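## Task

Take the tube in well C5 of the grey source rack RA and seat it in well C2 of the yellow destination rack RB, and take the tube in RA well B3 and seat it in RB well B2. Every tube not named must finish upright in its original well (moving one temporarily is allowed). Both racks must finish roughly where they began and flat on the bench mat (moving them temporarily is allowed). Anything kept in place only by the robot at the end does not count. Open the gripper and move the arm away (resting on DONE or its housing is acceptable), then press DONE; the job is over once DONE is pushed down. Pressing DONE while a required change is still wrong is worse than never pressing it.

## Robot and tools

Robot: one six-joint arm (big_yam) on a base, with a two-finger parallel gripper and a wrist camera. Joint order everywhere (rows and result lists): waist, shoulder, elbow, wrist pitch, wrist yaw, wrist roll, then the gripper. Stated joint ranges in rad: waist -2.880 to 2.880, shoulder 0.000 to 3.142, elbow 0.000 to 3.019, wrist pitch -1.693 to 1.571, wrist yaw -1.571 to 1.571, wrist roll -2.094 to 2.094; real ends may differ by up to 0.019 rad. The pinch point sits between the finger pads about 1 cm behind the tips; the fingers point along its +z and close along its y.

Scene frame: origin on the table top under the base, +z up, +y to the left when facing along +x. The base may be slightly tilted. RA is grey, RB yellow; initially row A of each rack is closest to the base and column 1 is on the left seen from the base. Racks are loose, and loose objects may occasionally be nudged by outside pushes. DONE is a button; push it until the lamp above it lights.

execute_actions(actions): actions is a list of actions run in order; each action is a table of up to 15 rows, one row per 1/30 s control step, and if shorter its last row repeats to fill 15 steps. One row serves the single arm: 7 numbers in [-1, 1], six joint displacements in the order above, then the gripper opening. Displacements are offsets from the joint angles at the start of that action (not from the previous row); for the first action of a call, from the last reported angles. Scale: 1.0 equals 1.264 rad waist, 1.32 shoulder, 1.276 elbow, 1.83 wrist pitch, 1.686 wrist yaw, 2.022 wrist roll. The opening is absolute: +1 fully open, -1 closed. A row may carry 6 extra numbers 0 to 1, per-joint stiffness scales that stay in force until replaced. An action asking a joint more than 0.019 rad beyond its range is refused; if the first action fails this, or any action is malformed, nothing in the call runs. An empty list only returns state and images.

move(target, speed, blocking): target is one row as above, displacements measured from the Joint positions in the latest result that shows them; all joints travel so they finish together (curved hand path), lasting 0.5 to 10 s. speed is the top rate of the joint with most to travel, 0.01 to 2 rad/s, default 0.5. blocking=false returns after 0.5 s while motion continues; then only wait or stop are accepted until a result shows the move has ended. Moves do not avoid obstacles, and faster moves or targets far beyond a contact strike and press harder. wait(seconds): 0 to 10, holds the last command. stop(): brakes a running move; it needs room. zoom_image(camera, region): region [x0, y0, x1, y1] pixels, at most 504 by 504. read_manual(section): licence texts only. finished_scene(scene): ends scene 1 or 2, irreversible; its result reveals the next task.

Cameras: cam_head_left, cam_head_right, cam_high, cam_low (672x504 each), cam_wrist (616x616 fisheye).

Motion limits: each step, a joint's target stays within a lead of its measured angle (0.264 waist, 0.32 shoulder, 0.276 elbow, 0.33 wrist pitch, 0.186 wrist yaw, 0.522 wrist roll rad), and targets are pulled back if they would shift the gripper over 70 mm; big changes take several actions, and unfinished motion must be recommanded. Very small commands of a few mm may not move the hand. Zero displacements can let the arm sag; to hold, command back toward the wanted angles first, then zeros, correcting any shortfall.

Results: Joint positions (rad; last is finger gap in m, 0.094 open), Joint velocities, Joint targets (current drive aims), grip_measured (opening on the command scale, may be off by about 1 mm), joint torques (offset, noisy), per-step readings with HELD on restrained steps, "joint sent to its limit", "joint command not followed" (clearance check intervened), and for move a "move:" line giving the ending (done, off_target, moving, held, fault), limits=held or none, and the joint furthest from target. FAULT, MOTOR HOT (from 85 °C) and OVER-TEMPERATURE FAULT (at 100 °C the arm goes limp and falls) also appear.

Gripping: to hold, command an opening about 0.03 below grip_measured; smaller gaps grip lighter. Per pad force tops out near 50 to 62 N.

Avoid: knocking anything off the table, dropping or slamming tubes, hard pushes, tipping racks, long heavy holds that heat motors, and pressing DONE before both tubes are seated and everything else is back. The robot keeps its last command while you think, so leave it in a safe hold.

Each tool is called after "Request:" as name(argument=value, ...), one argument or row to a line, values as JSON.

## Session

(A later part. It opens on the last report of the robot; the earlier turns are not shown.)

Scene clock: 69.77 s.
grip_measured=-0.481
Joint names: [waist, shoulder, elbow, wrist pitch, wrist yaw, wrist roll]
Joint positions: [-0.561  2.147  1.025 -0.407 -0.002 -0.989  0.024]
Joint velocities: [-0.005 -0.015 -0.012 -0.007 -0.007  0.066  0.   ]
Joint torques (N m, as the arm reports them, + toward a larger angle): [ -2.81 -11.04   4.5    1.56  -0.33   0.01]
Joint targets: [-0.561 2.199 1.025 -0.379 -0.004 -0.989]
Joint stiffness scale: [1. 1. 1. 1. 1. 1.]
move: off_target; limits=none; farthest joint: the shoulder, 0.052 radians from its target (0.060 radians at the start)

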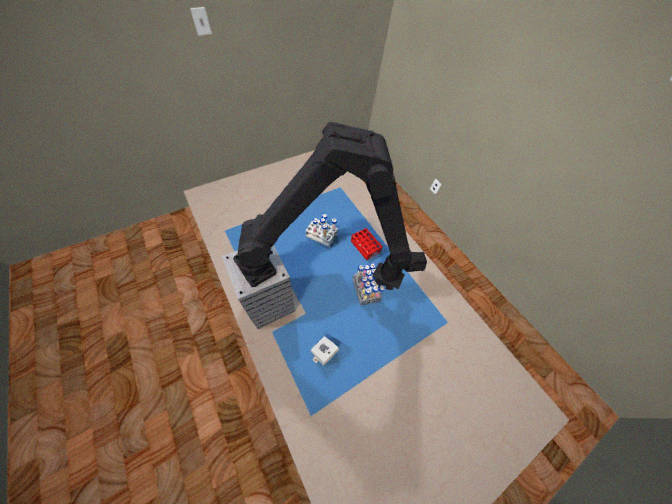

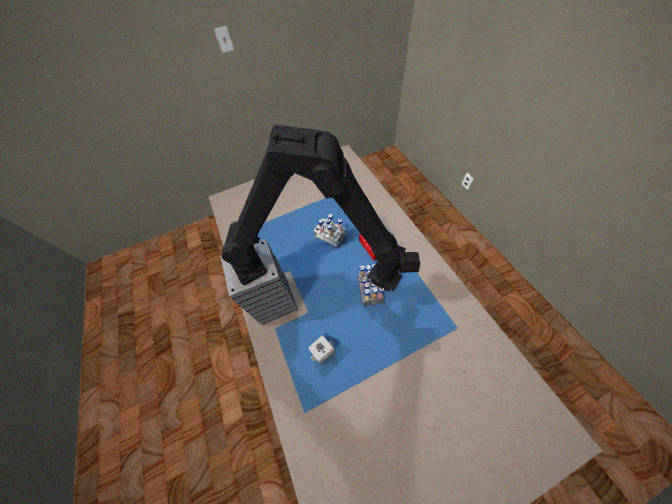

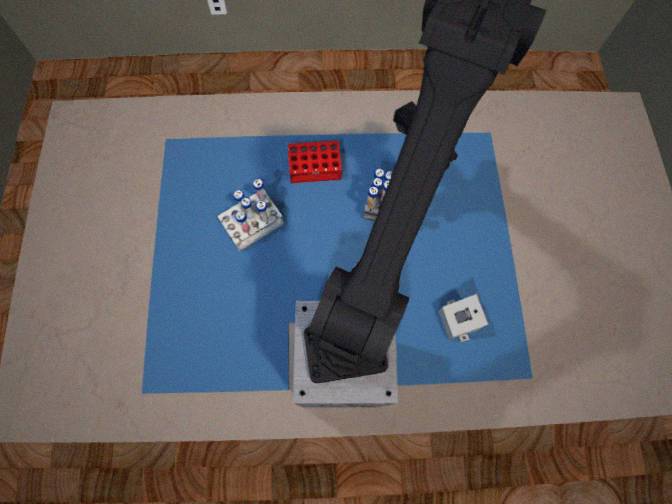

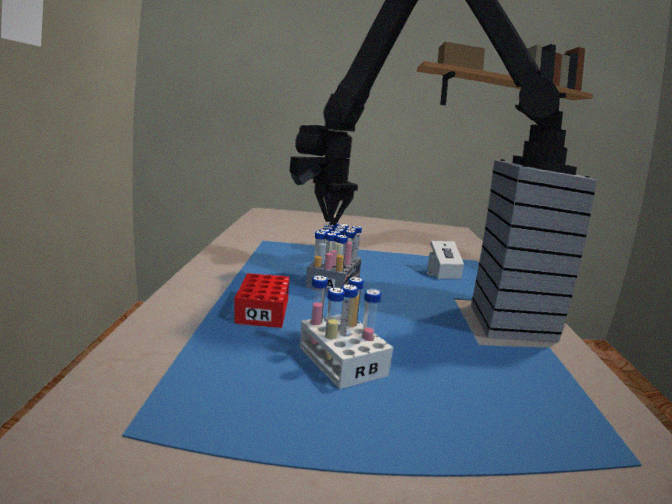

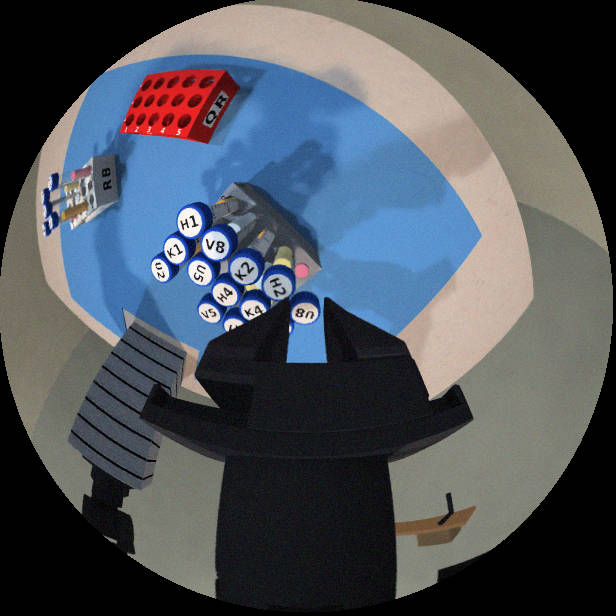

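Request:
move(
  target=[0.012,-0.018,0,-0.022,0,0,-0.48],
  speed=0.04,
)

Request:
move(
  target=[0,0.04,0,0.024,0,0,-0.48],
  speed=0.03,
)

Request:
zoom_image(
  camera="cam_wrist",
  region=[210,200,410,360],
)

Scene clock: 78.30 s.
grip_measured=-0.481
Joint names: [waist, shoulder, elbow, wrist pitch, wrist yaw, wrist roll]
Joint positions: [-0.561  2.141  1.025 -0.433 -0.001 -0.989  0.024]
Joint velocities: [ 0.015 -0.015 -0.027 -0.007 -0.007 -0.037 -0.   ]
Joint torques (N m, as the arm reports them, + toward a larger angle): [ -1.29 -16.88   4.58  -0.22  -0.24  -0.04]
Joint targets: [-0.546 2.123 1.025 -0.448 -0.002 -0.989]
Joint stiffness scale: [1. 1. 1. 1. 1. 1.]
move: done; limits=none; farthest joint: the shoulder, 0.017 radians from its target (0.024 radians at the start)

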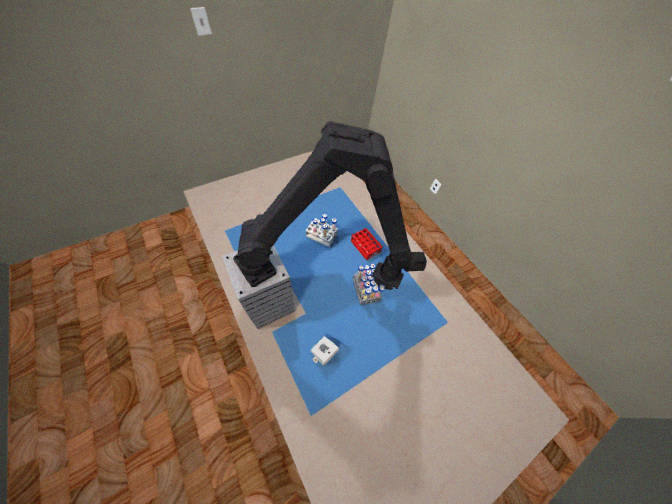

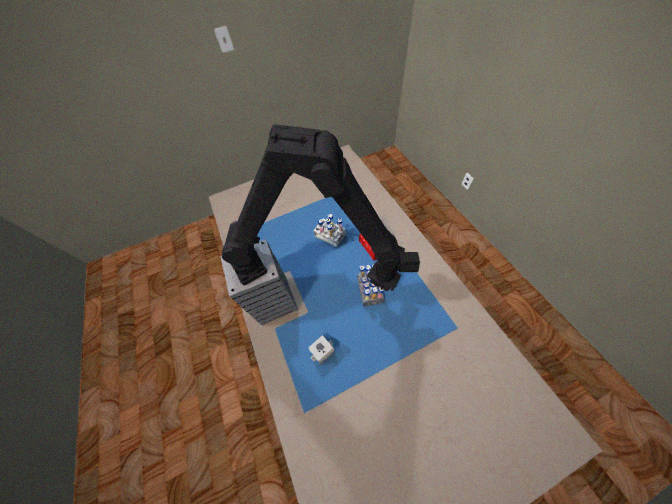

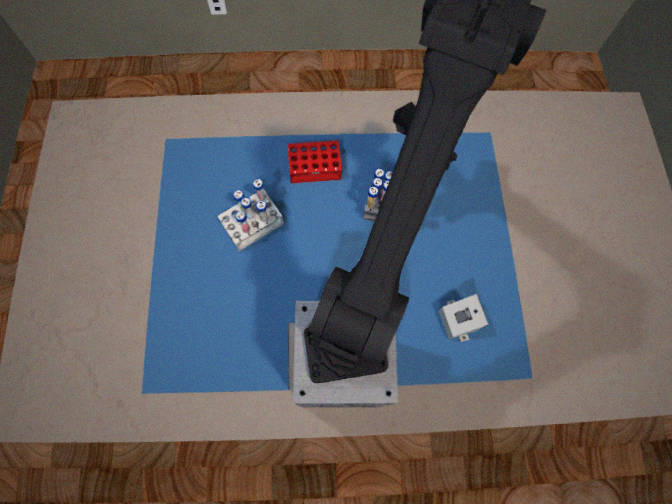

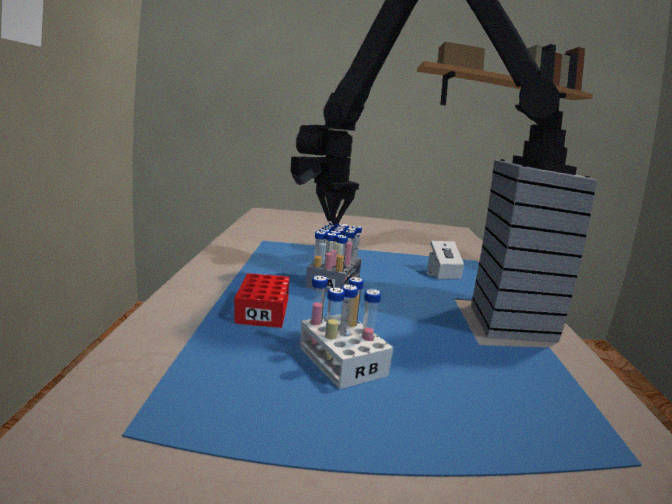

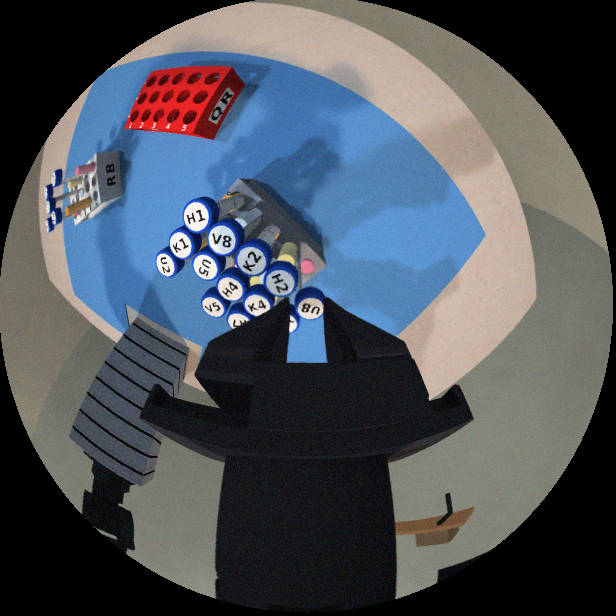

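Scene clock: 80.27 s.
grip_measured=-0.481
Joint names: [waist, shoulder, elbow, wrist pitch, wrist yaw, wrist roll]
Joint positions: [-0.561  2.147  1.025 -0.414  0.001 -0.989  0.024]
Joint velocities: [ 0.015 -0.005 -0.007 -0.002 -0.007  0.007 -0.   ]
Joint torques (N m, as the arm reports them, + toward a larger angle): [ -1.77 -12.11   4.52   1.25  -0.27  -0.02]
Joint targets: [-0.561 2.194 1.025 -0.389 -0.001 -0.989]
Joint stiffness scale: [1. 1. 1. 1. 1. 1.]
move: off_target; limits=none; farthest joint: the shoulder, 0.047 radians from its target (0.053 radians at the start)

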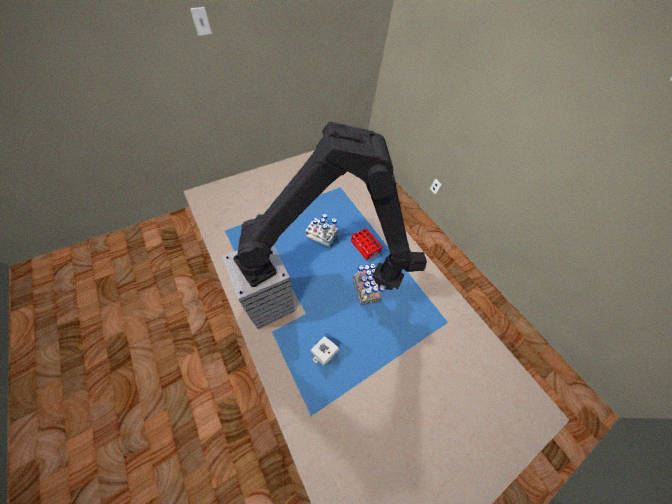

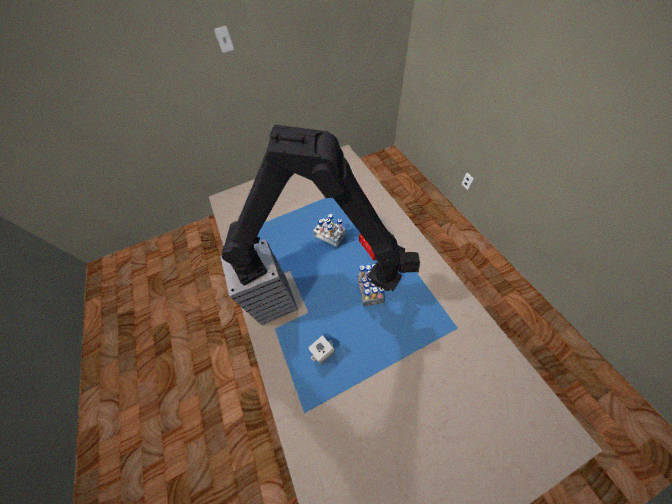

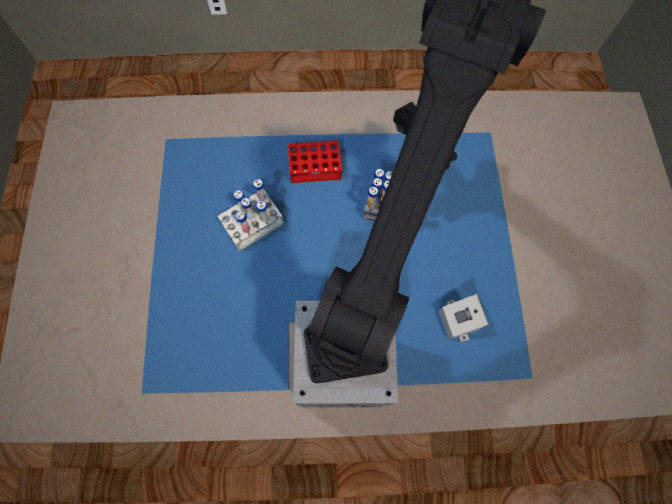

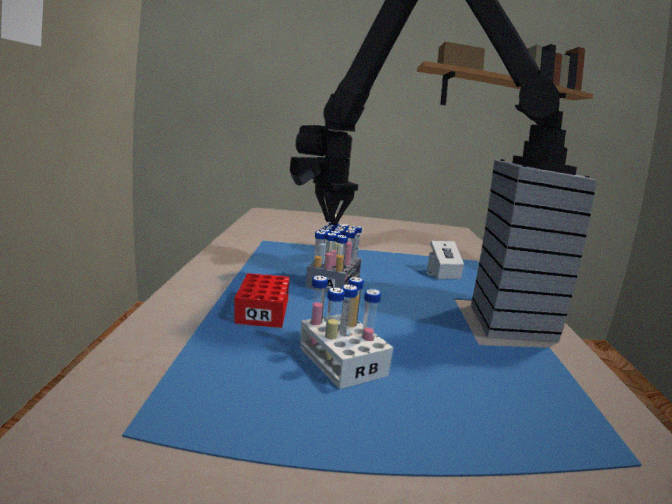

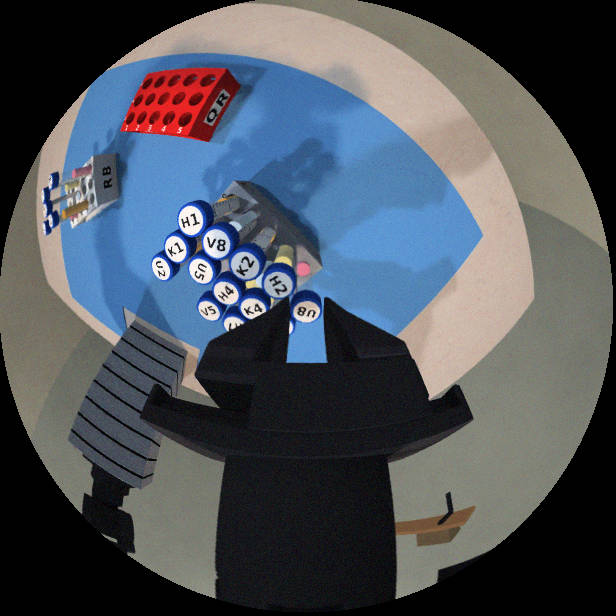

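Region (210, 200, 410, 360) of cam_wrist's 616x616 image, scaled by 2.520, with more detail than that image has; it fills the top 403 rows of this view, and the rest is white.

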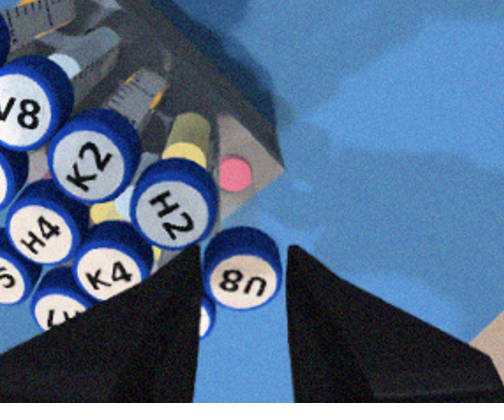

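Request:
move(
  target=[0,-0.022,0,-0.02,0,0.395,-0.48],
  speed=0.5,
)

Request:
zoom_image(
  camera="cam_wrist",
  region=[210,200,410,360],
)

Scene clock: 89.07 s.
grip_measured=-0.481
Joint names: [waist, shoulder, elbow, wrist pitch, wrist yaw, wrist roll]
Joint positions: [-0.561  2.135  1.025 -0.436  0.001 -0.202  0.024]
Joint velocities: [-0.005 -0.015 -0.002 -0.007 -0.051 -0.051 -0.001]
Joint torques (N m, as the arm reports them, + toward a larger angle): [ -1.99 -17.19   4.76   0.07  -0.17   0.12]
Joint targets: [-0.561 2.117 1.025 -0.450 0.001 -0.190]
Joint stiffness scale: [1. 1. 1. 1. 1. 1.]
move: done; limits=none; farthest joint: the shoulder, 0.017 radians from its target (0.029 radians at the start)

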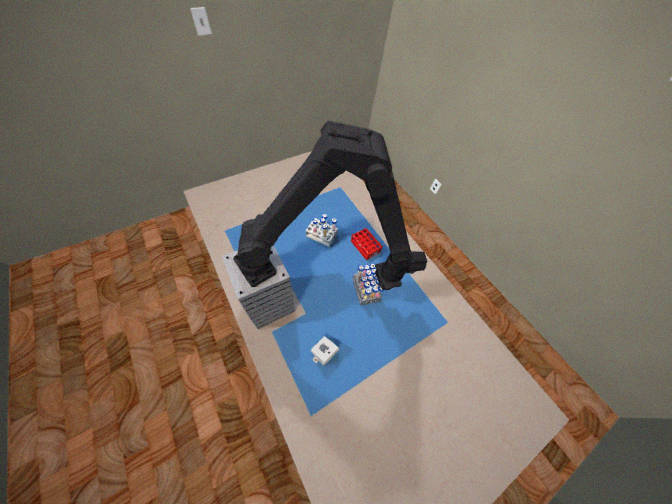

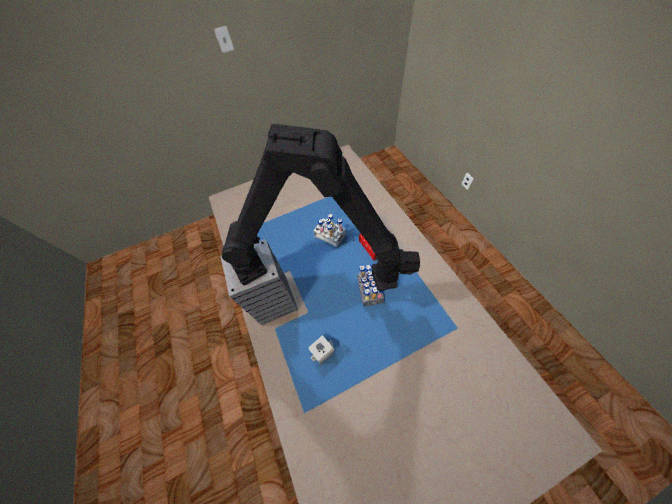

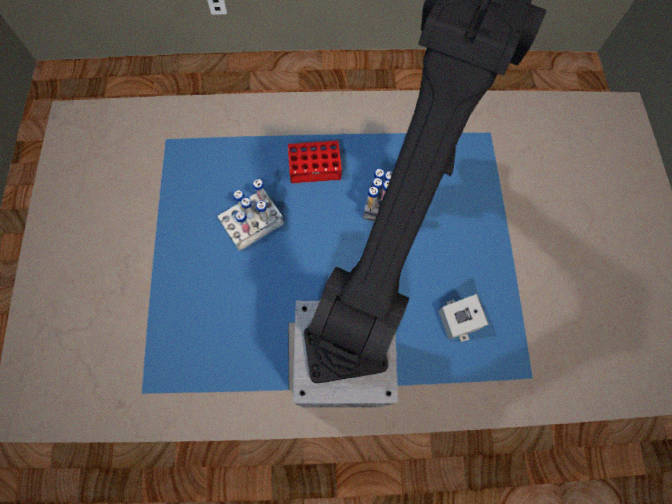

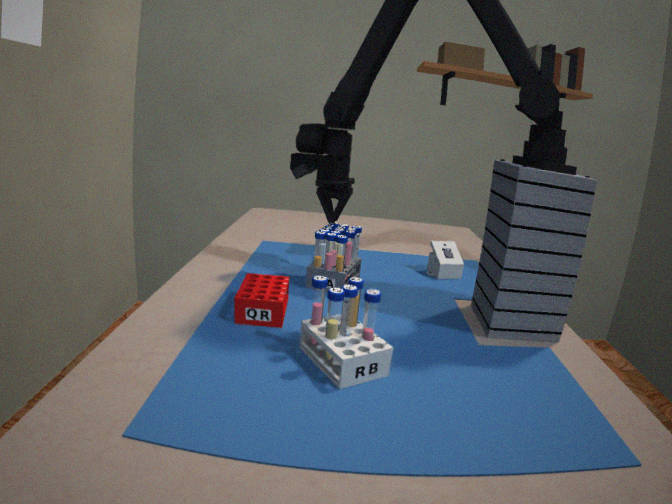

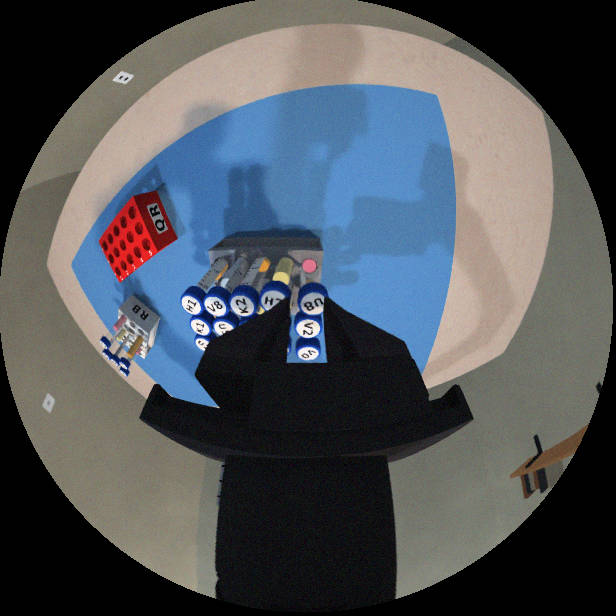

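Region (210, 200, 410, 360) of cam_wrist's 616x616 image, scaled by 2.520, with more detail than that image has; it fills the top 403 rows of this view, and the rest is white.

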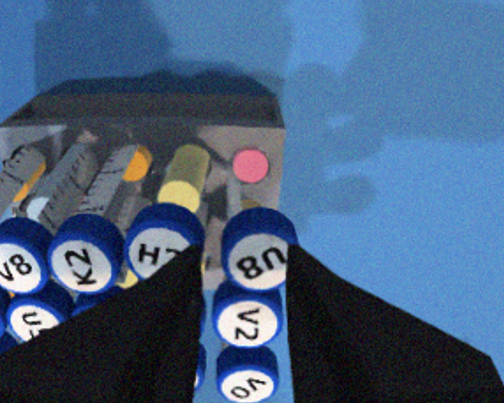

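Request:
move(
  target=[-0.019,0,0,0,0,0,-0.48],
  speed=0.02,
)

Request:
move(
  target=[0,0.045,0,0.03,0,0,-0.48],
  speed=0.03,
)

Request:
zoom_image(
  camera="cam_wrist",
  region=[210,200,410,360],
)

Scene clock: 95.90 s.
grip_measured=-0.481
Joint names: [waist, shoulder, elbow, wrist pitch, wrist yaw, wrist roll]
Joint positions: [-0.571  2.135  1.025 -0.436  0.001 -0.202  0.024]
Joint velocities: [-0.005  0.005 -0.007 -0.002  0.051 -0.037 -0.   ]
Joint torques (N m, as the arm reports them, + toward a larger angle): [ -4.05 -15.28   4.68   0.61  -0.14  -0.01]
Joint targets: [-0.585 2.135 1.025 -0.436 0.001 -0.202]
Joint stiffness scale: [1. 1. 1. 1. 1. 1.]
move: done; limits=none; farthest joint: the waist, 0.014 radians from its target (0.024 radians at the start)

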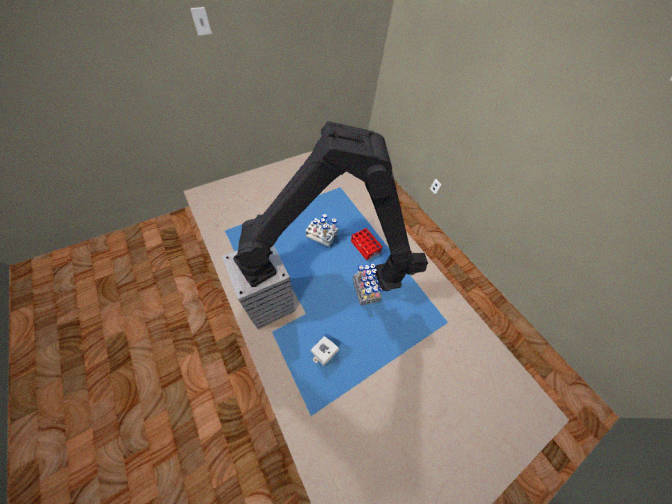

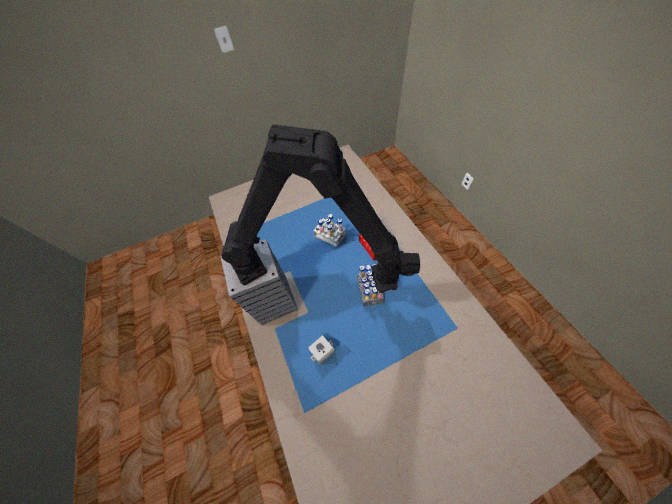

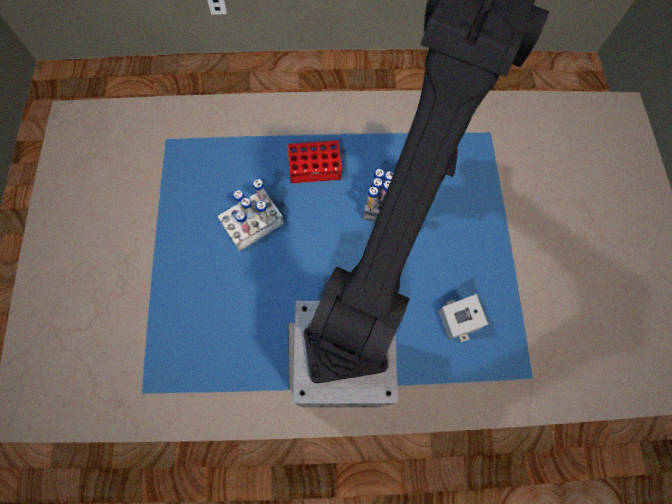

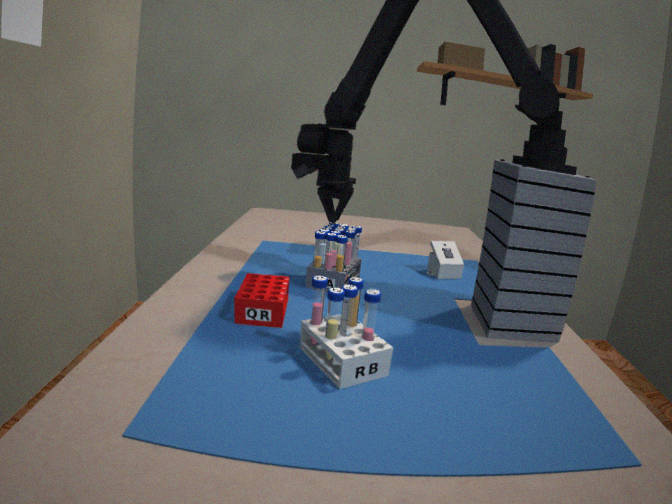

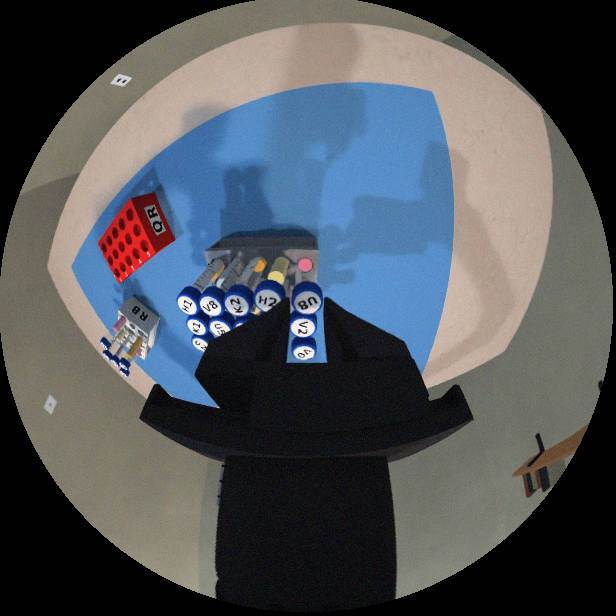

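Scene clock: 98.17 s.
grip_measured=-0.481
Joint names: [waist, shoulder, elbow, wrist pitch, wrist yaw, wrist roll]
Joint positions: [-0.571  2.174  1.025 -0.397  0.001 -0.202  0.024]
Joint velocities: [-0.015 -0.005  0.007  0.007  0.066  0.11   0.001]
Joint torques (N m, as the arm reports them, + toward a larger angle): [ -1.97 -13.59   4.35   1.13  -0.15  -0.05]
Joint targets: [-0.571 2.194 1.025 -0.381 0.001 -0.202]
Joint stiffness scale: [1. 1. 1. 1. 1. 1.]
move: off_target; limits=none; farthest joint: the shoulder, 0.021 radians from its target (0.060 radians at the start)

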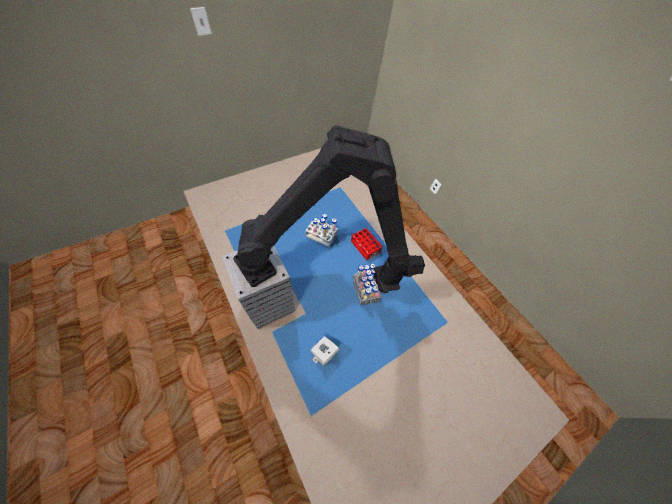

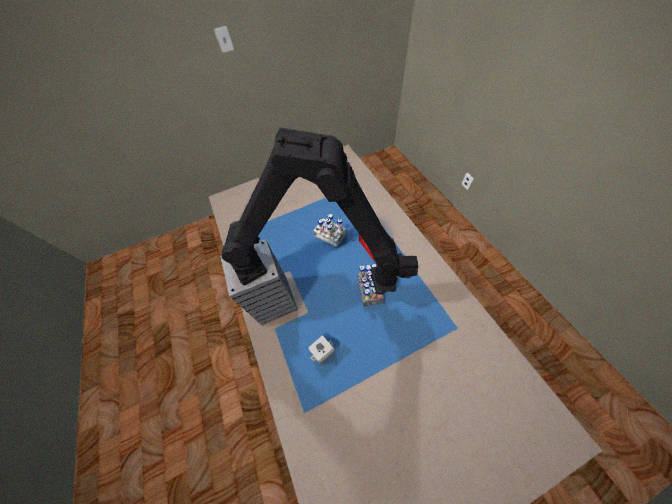

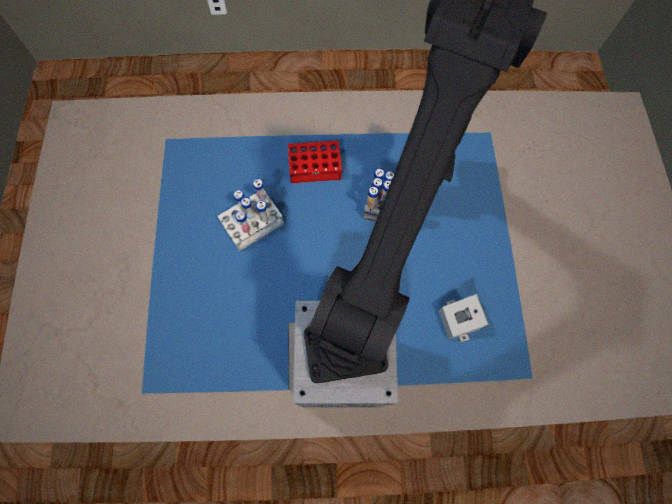

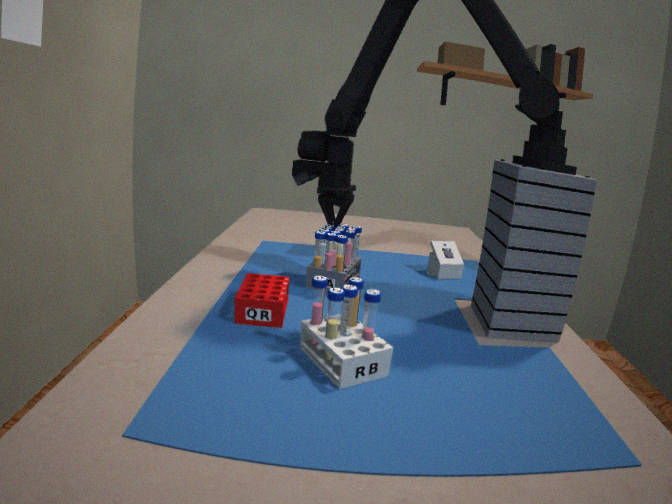

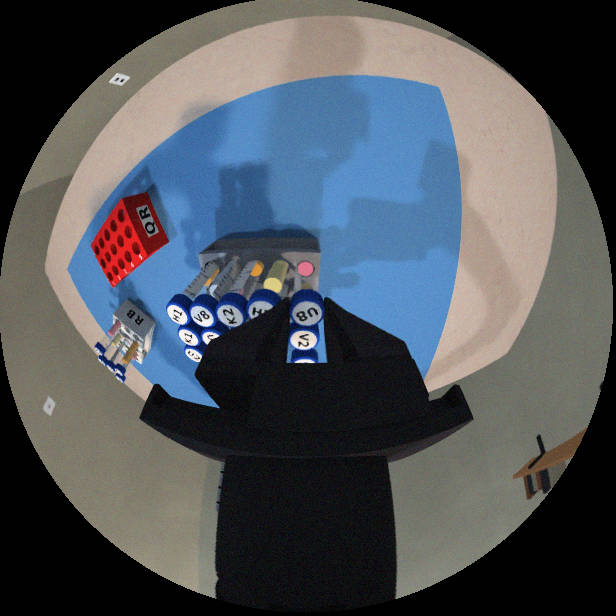

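Region (210, 200, 410, 360) of cam_wrist's 616x616 image, scaled by 2.520, with more detail than that image has; it fills the top 403 rows of this view, and the rest is white.

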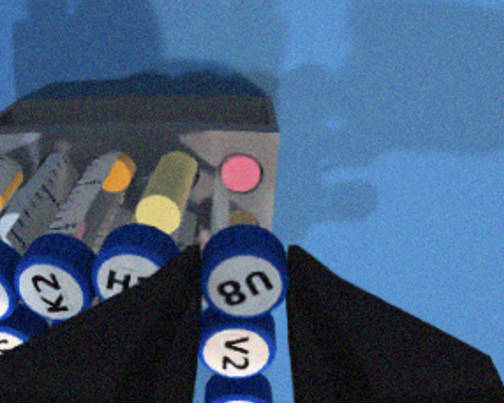

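Request:
move(
  target=[0,0,0,0,0,0,-0.6],
)

Request:
move(
  target=[0,-0.2,0.005,-0.15,0,0,-0.6],
  speed=0.15,
)

Request:
move(
  target=[0.89,-0.01,0.005,0,0,0.105,-0.6],
  speed=0.5,
)

Request:
zoom_image(
  camera="cam_wrist",
  region=[210,180,410,340],
)

Scene clock: 106.13 s.
grip_measured=-0.546
Joint names: [waist, shoulder, elbow, wrist pitch, wrist yaw, wrist roll]
Joint positions: [-0.571  2.174  1.025 -0.397  0.001 -0.202  0.021]
Joint velocities: [-0.005 -0.015  0.002 -0.012  0.11  -0.095  0.001]
Joint torques (N m, as the arm reports them, + toward a larger angle): [ -2.24 -15.8    4.26   0.57  -0.14  -0.05]
Joint targets: [-0.571 2.174 1.025 -0.397 0.001 -0.202]
Joint stiffness scale: [1. 1. 1. 1. 1. 1.]
move: done; limits=none; farthest joint: the waist, 0.000 radians from its target (0.000 radians at the start)

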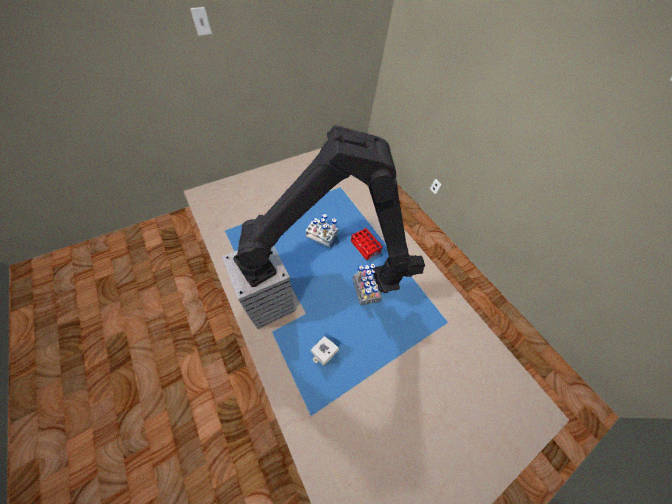

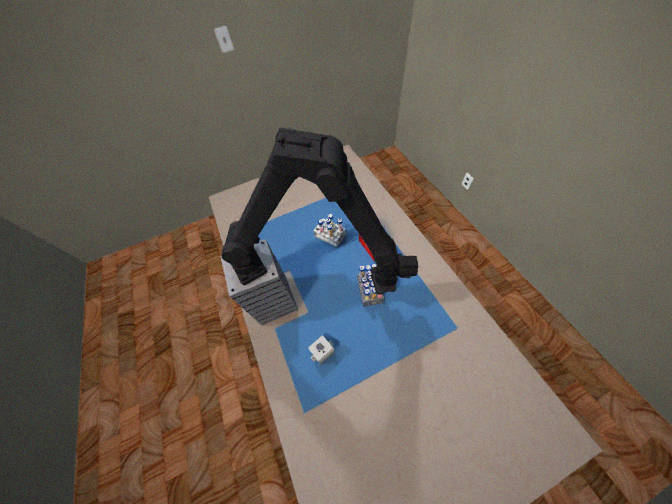

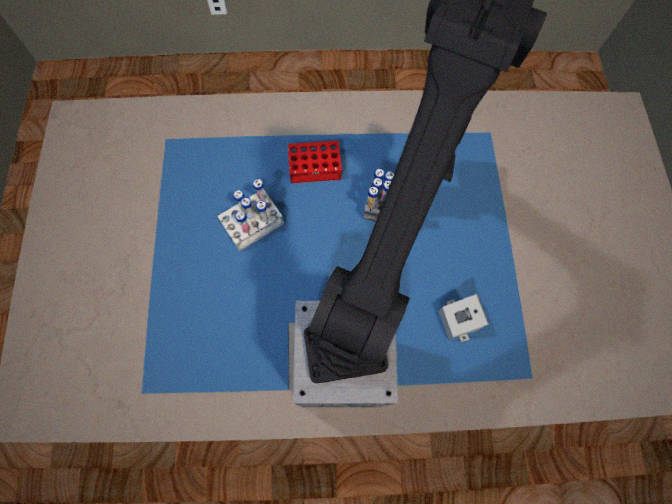

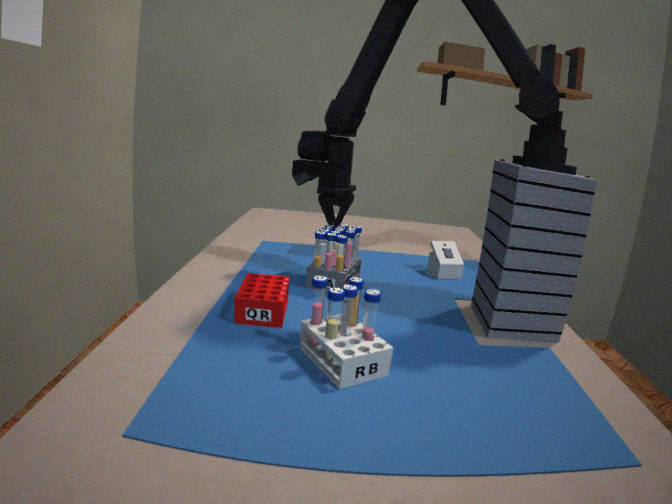

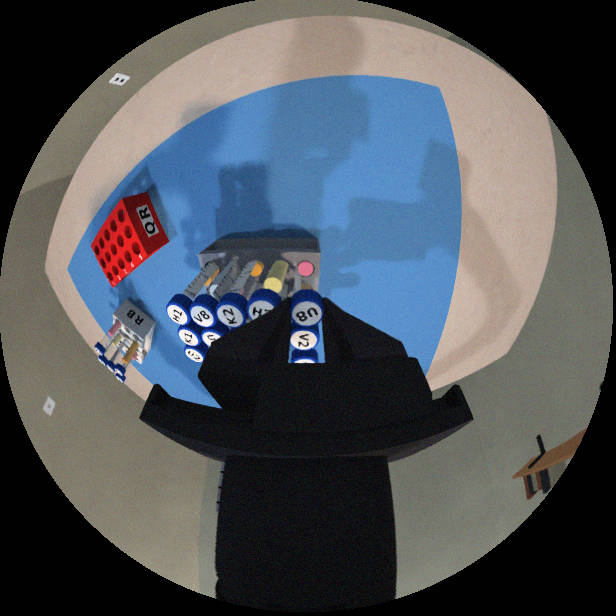

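Scene clock: 108.33 s.
grip_measured=-0.546
Joint names: [waist, shoulder, elbow, wrist pitch, wrist yaw, wrist roll]
Joint positions: [-0.571  1.922  1.025 -0.657  0.001 -0.202  0.021]
Joint velocities: [ 0.005 -0.005  0.002 -0.002 -0.007 -0.051 -0.001]
Joint torques (N m, as the arm reports them, + toward a larger angle): [ -2.78 -15.73   6.9    0.02  -0.12   0.06]
Joint targets: [-0.571 1.910 1.031 -0.672 0.001 -0.202]
Joint stiffness scale: [1. 1. 1. 1. 1. 1.]
move: done; limits=none; farthest joint: the wrist pitch, 0.014 radians from its target (0.274 radians at the start)

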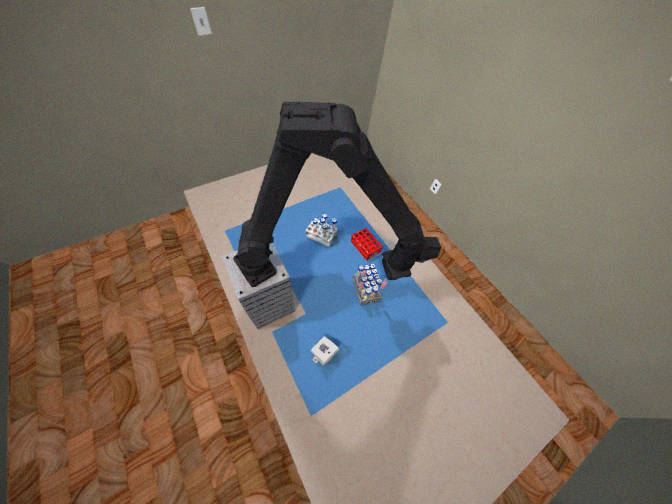

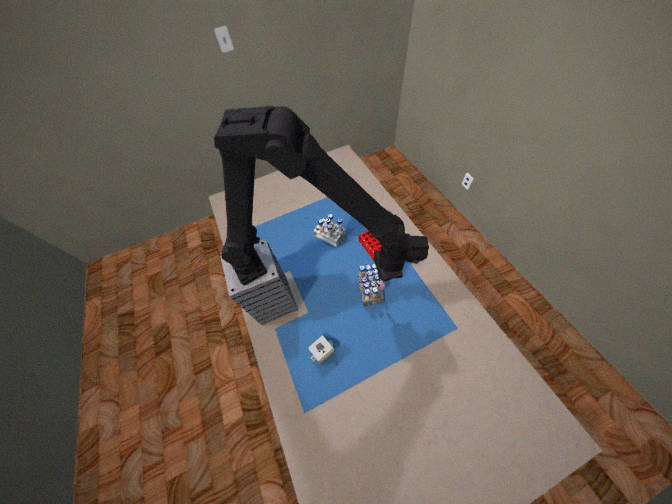

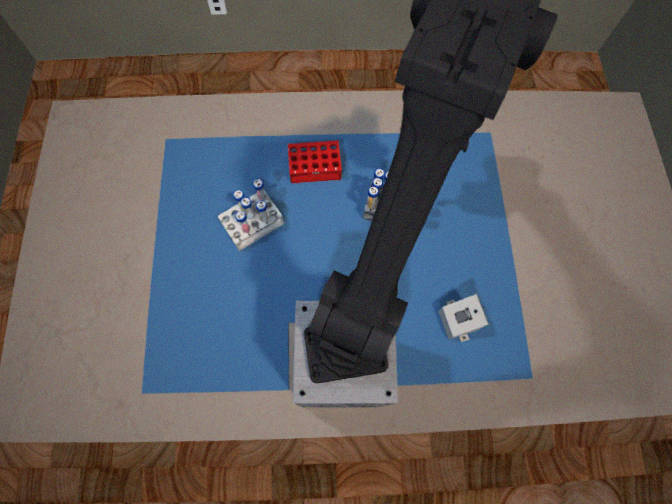

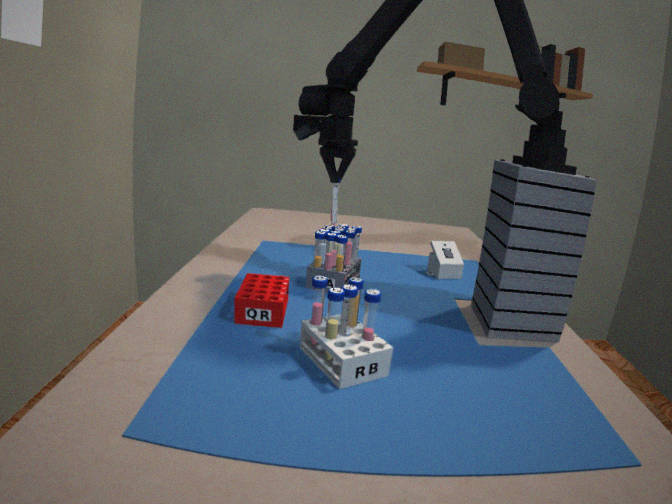

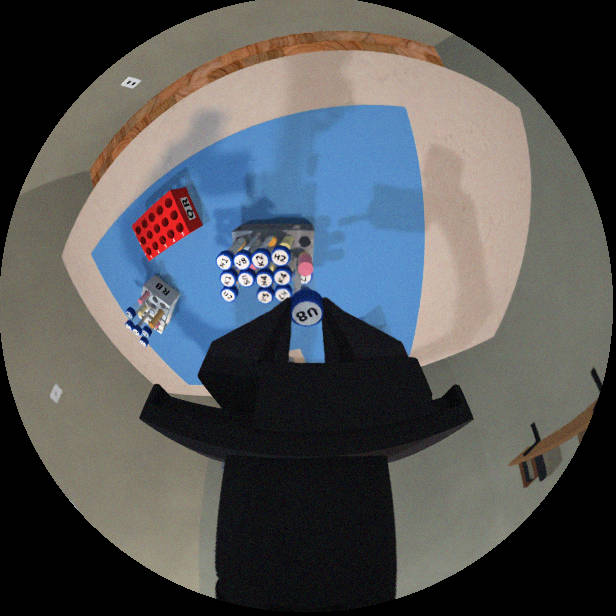

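Scene clock: 111.17 s.
grip_measured=-0.546
Joint names: [waist, shoulder, elbow, wrist pitch, wrist yaw, wrist roll]
Joint positions: [ 0.56   1.922  1.025 -0.657  0.002 -0.002  0.021]
Joint velocities: [-0.005 -0.024 -0.007  0.002  0.007  0.022 -0.   ]
Joint torques (N m, as the arm reports them, + toward a larger angle): [ -2.46 -15.26   6.98   0.37  -0.12   0.14]
Joint targets: [0.554 1.908 1.031 -0.657 0.002 0.010]
Joint stiffness scale: [1. 1. 1. 1. 1. 1.]
move: done; limits=none; farthest joint: the shoulder, 0.013 radians from its target (0.013 radians at the start)

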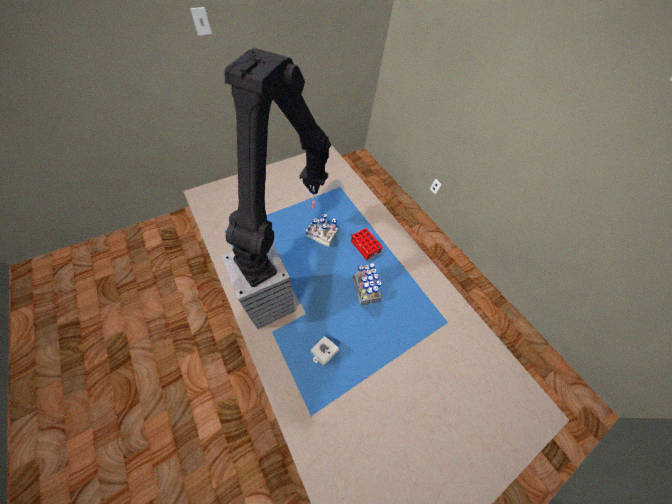

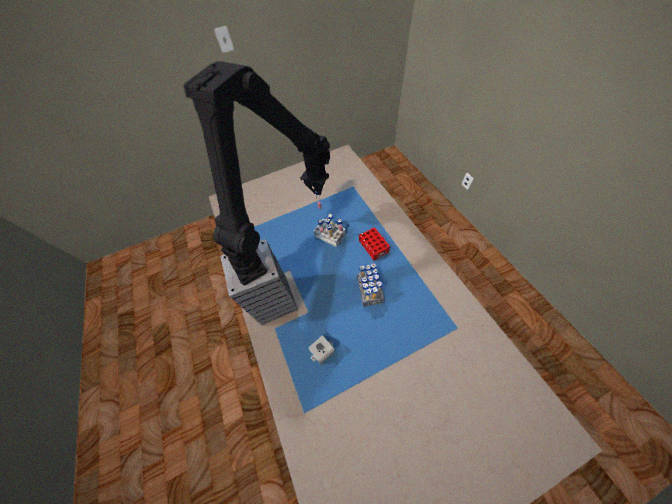

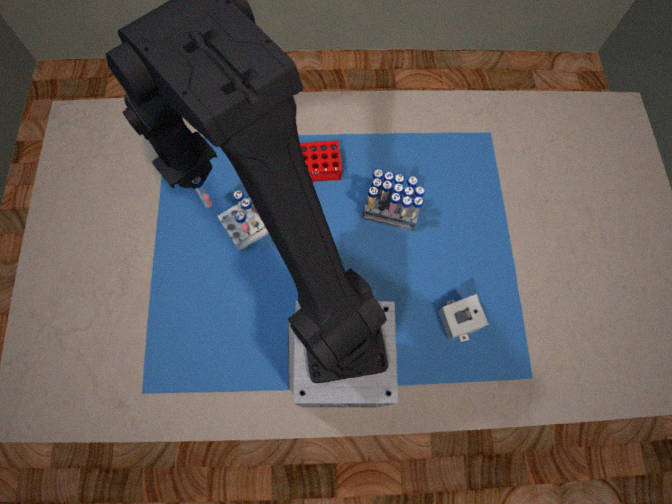

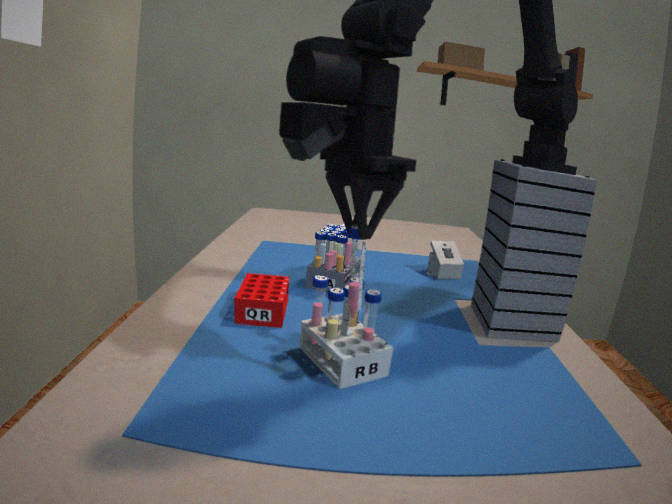

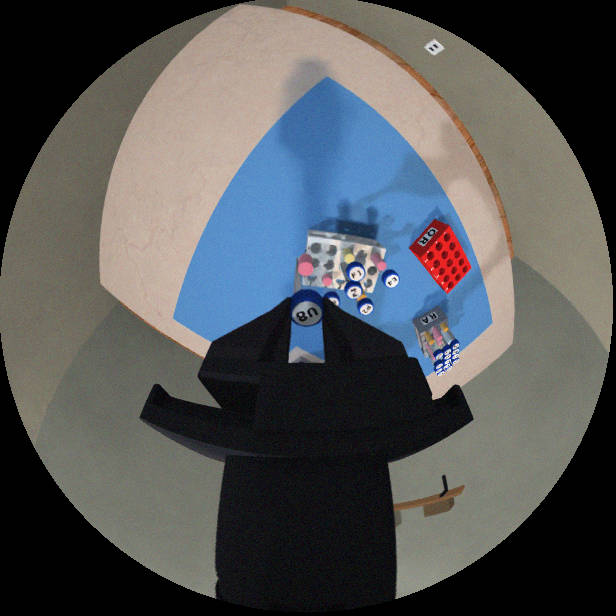

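Region (210, 180, 410, 340) of cam_wrist's 616x616 image, scaled by 2.520, with more detail than that image has; it fills the top 403 rows of this view, and the rest is white.

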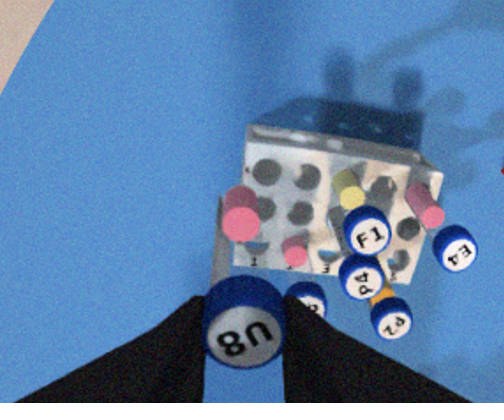

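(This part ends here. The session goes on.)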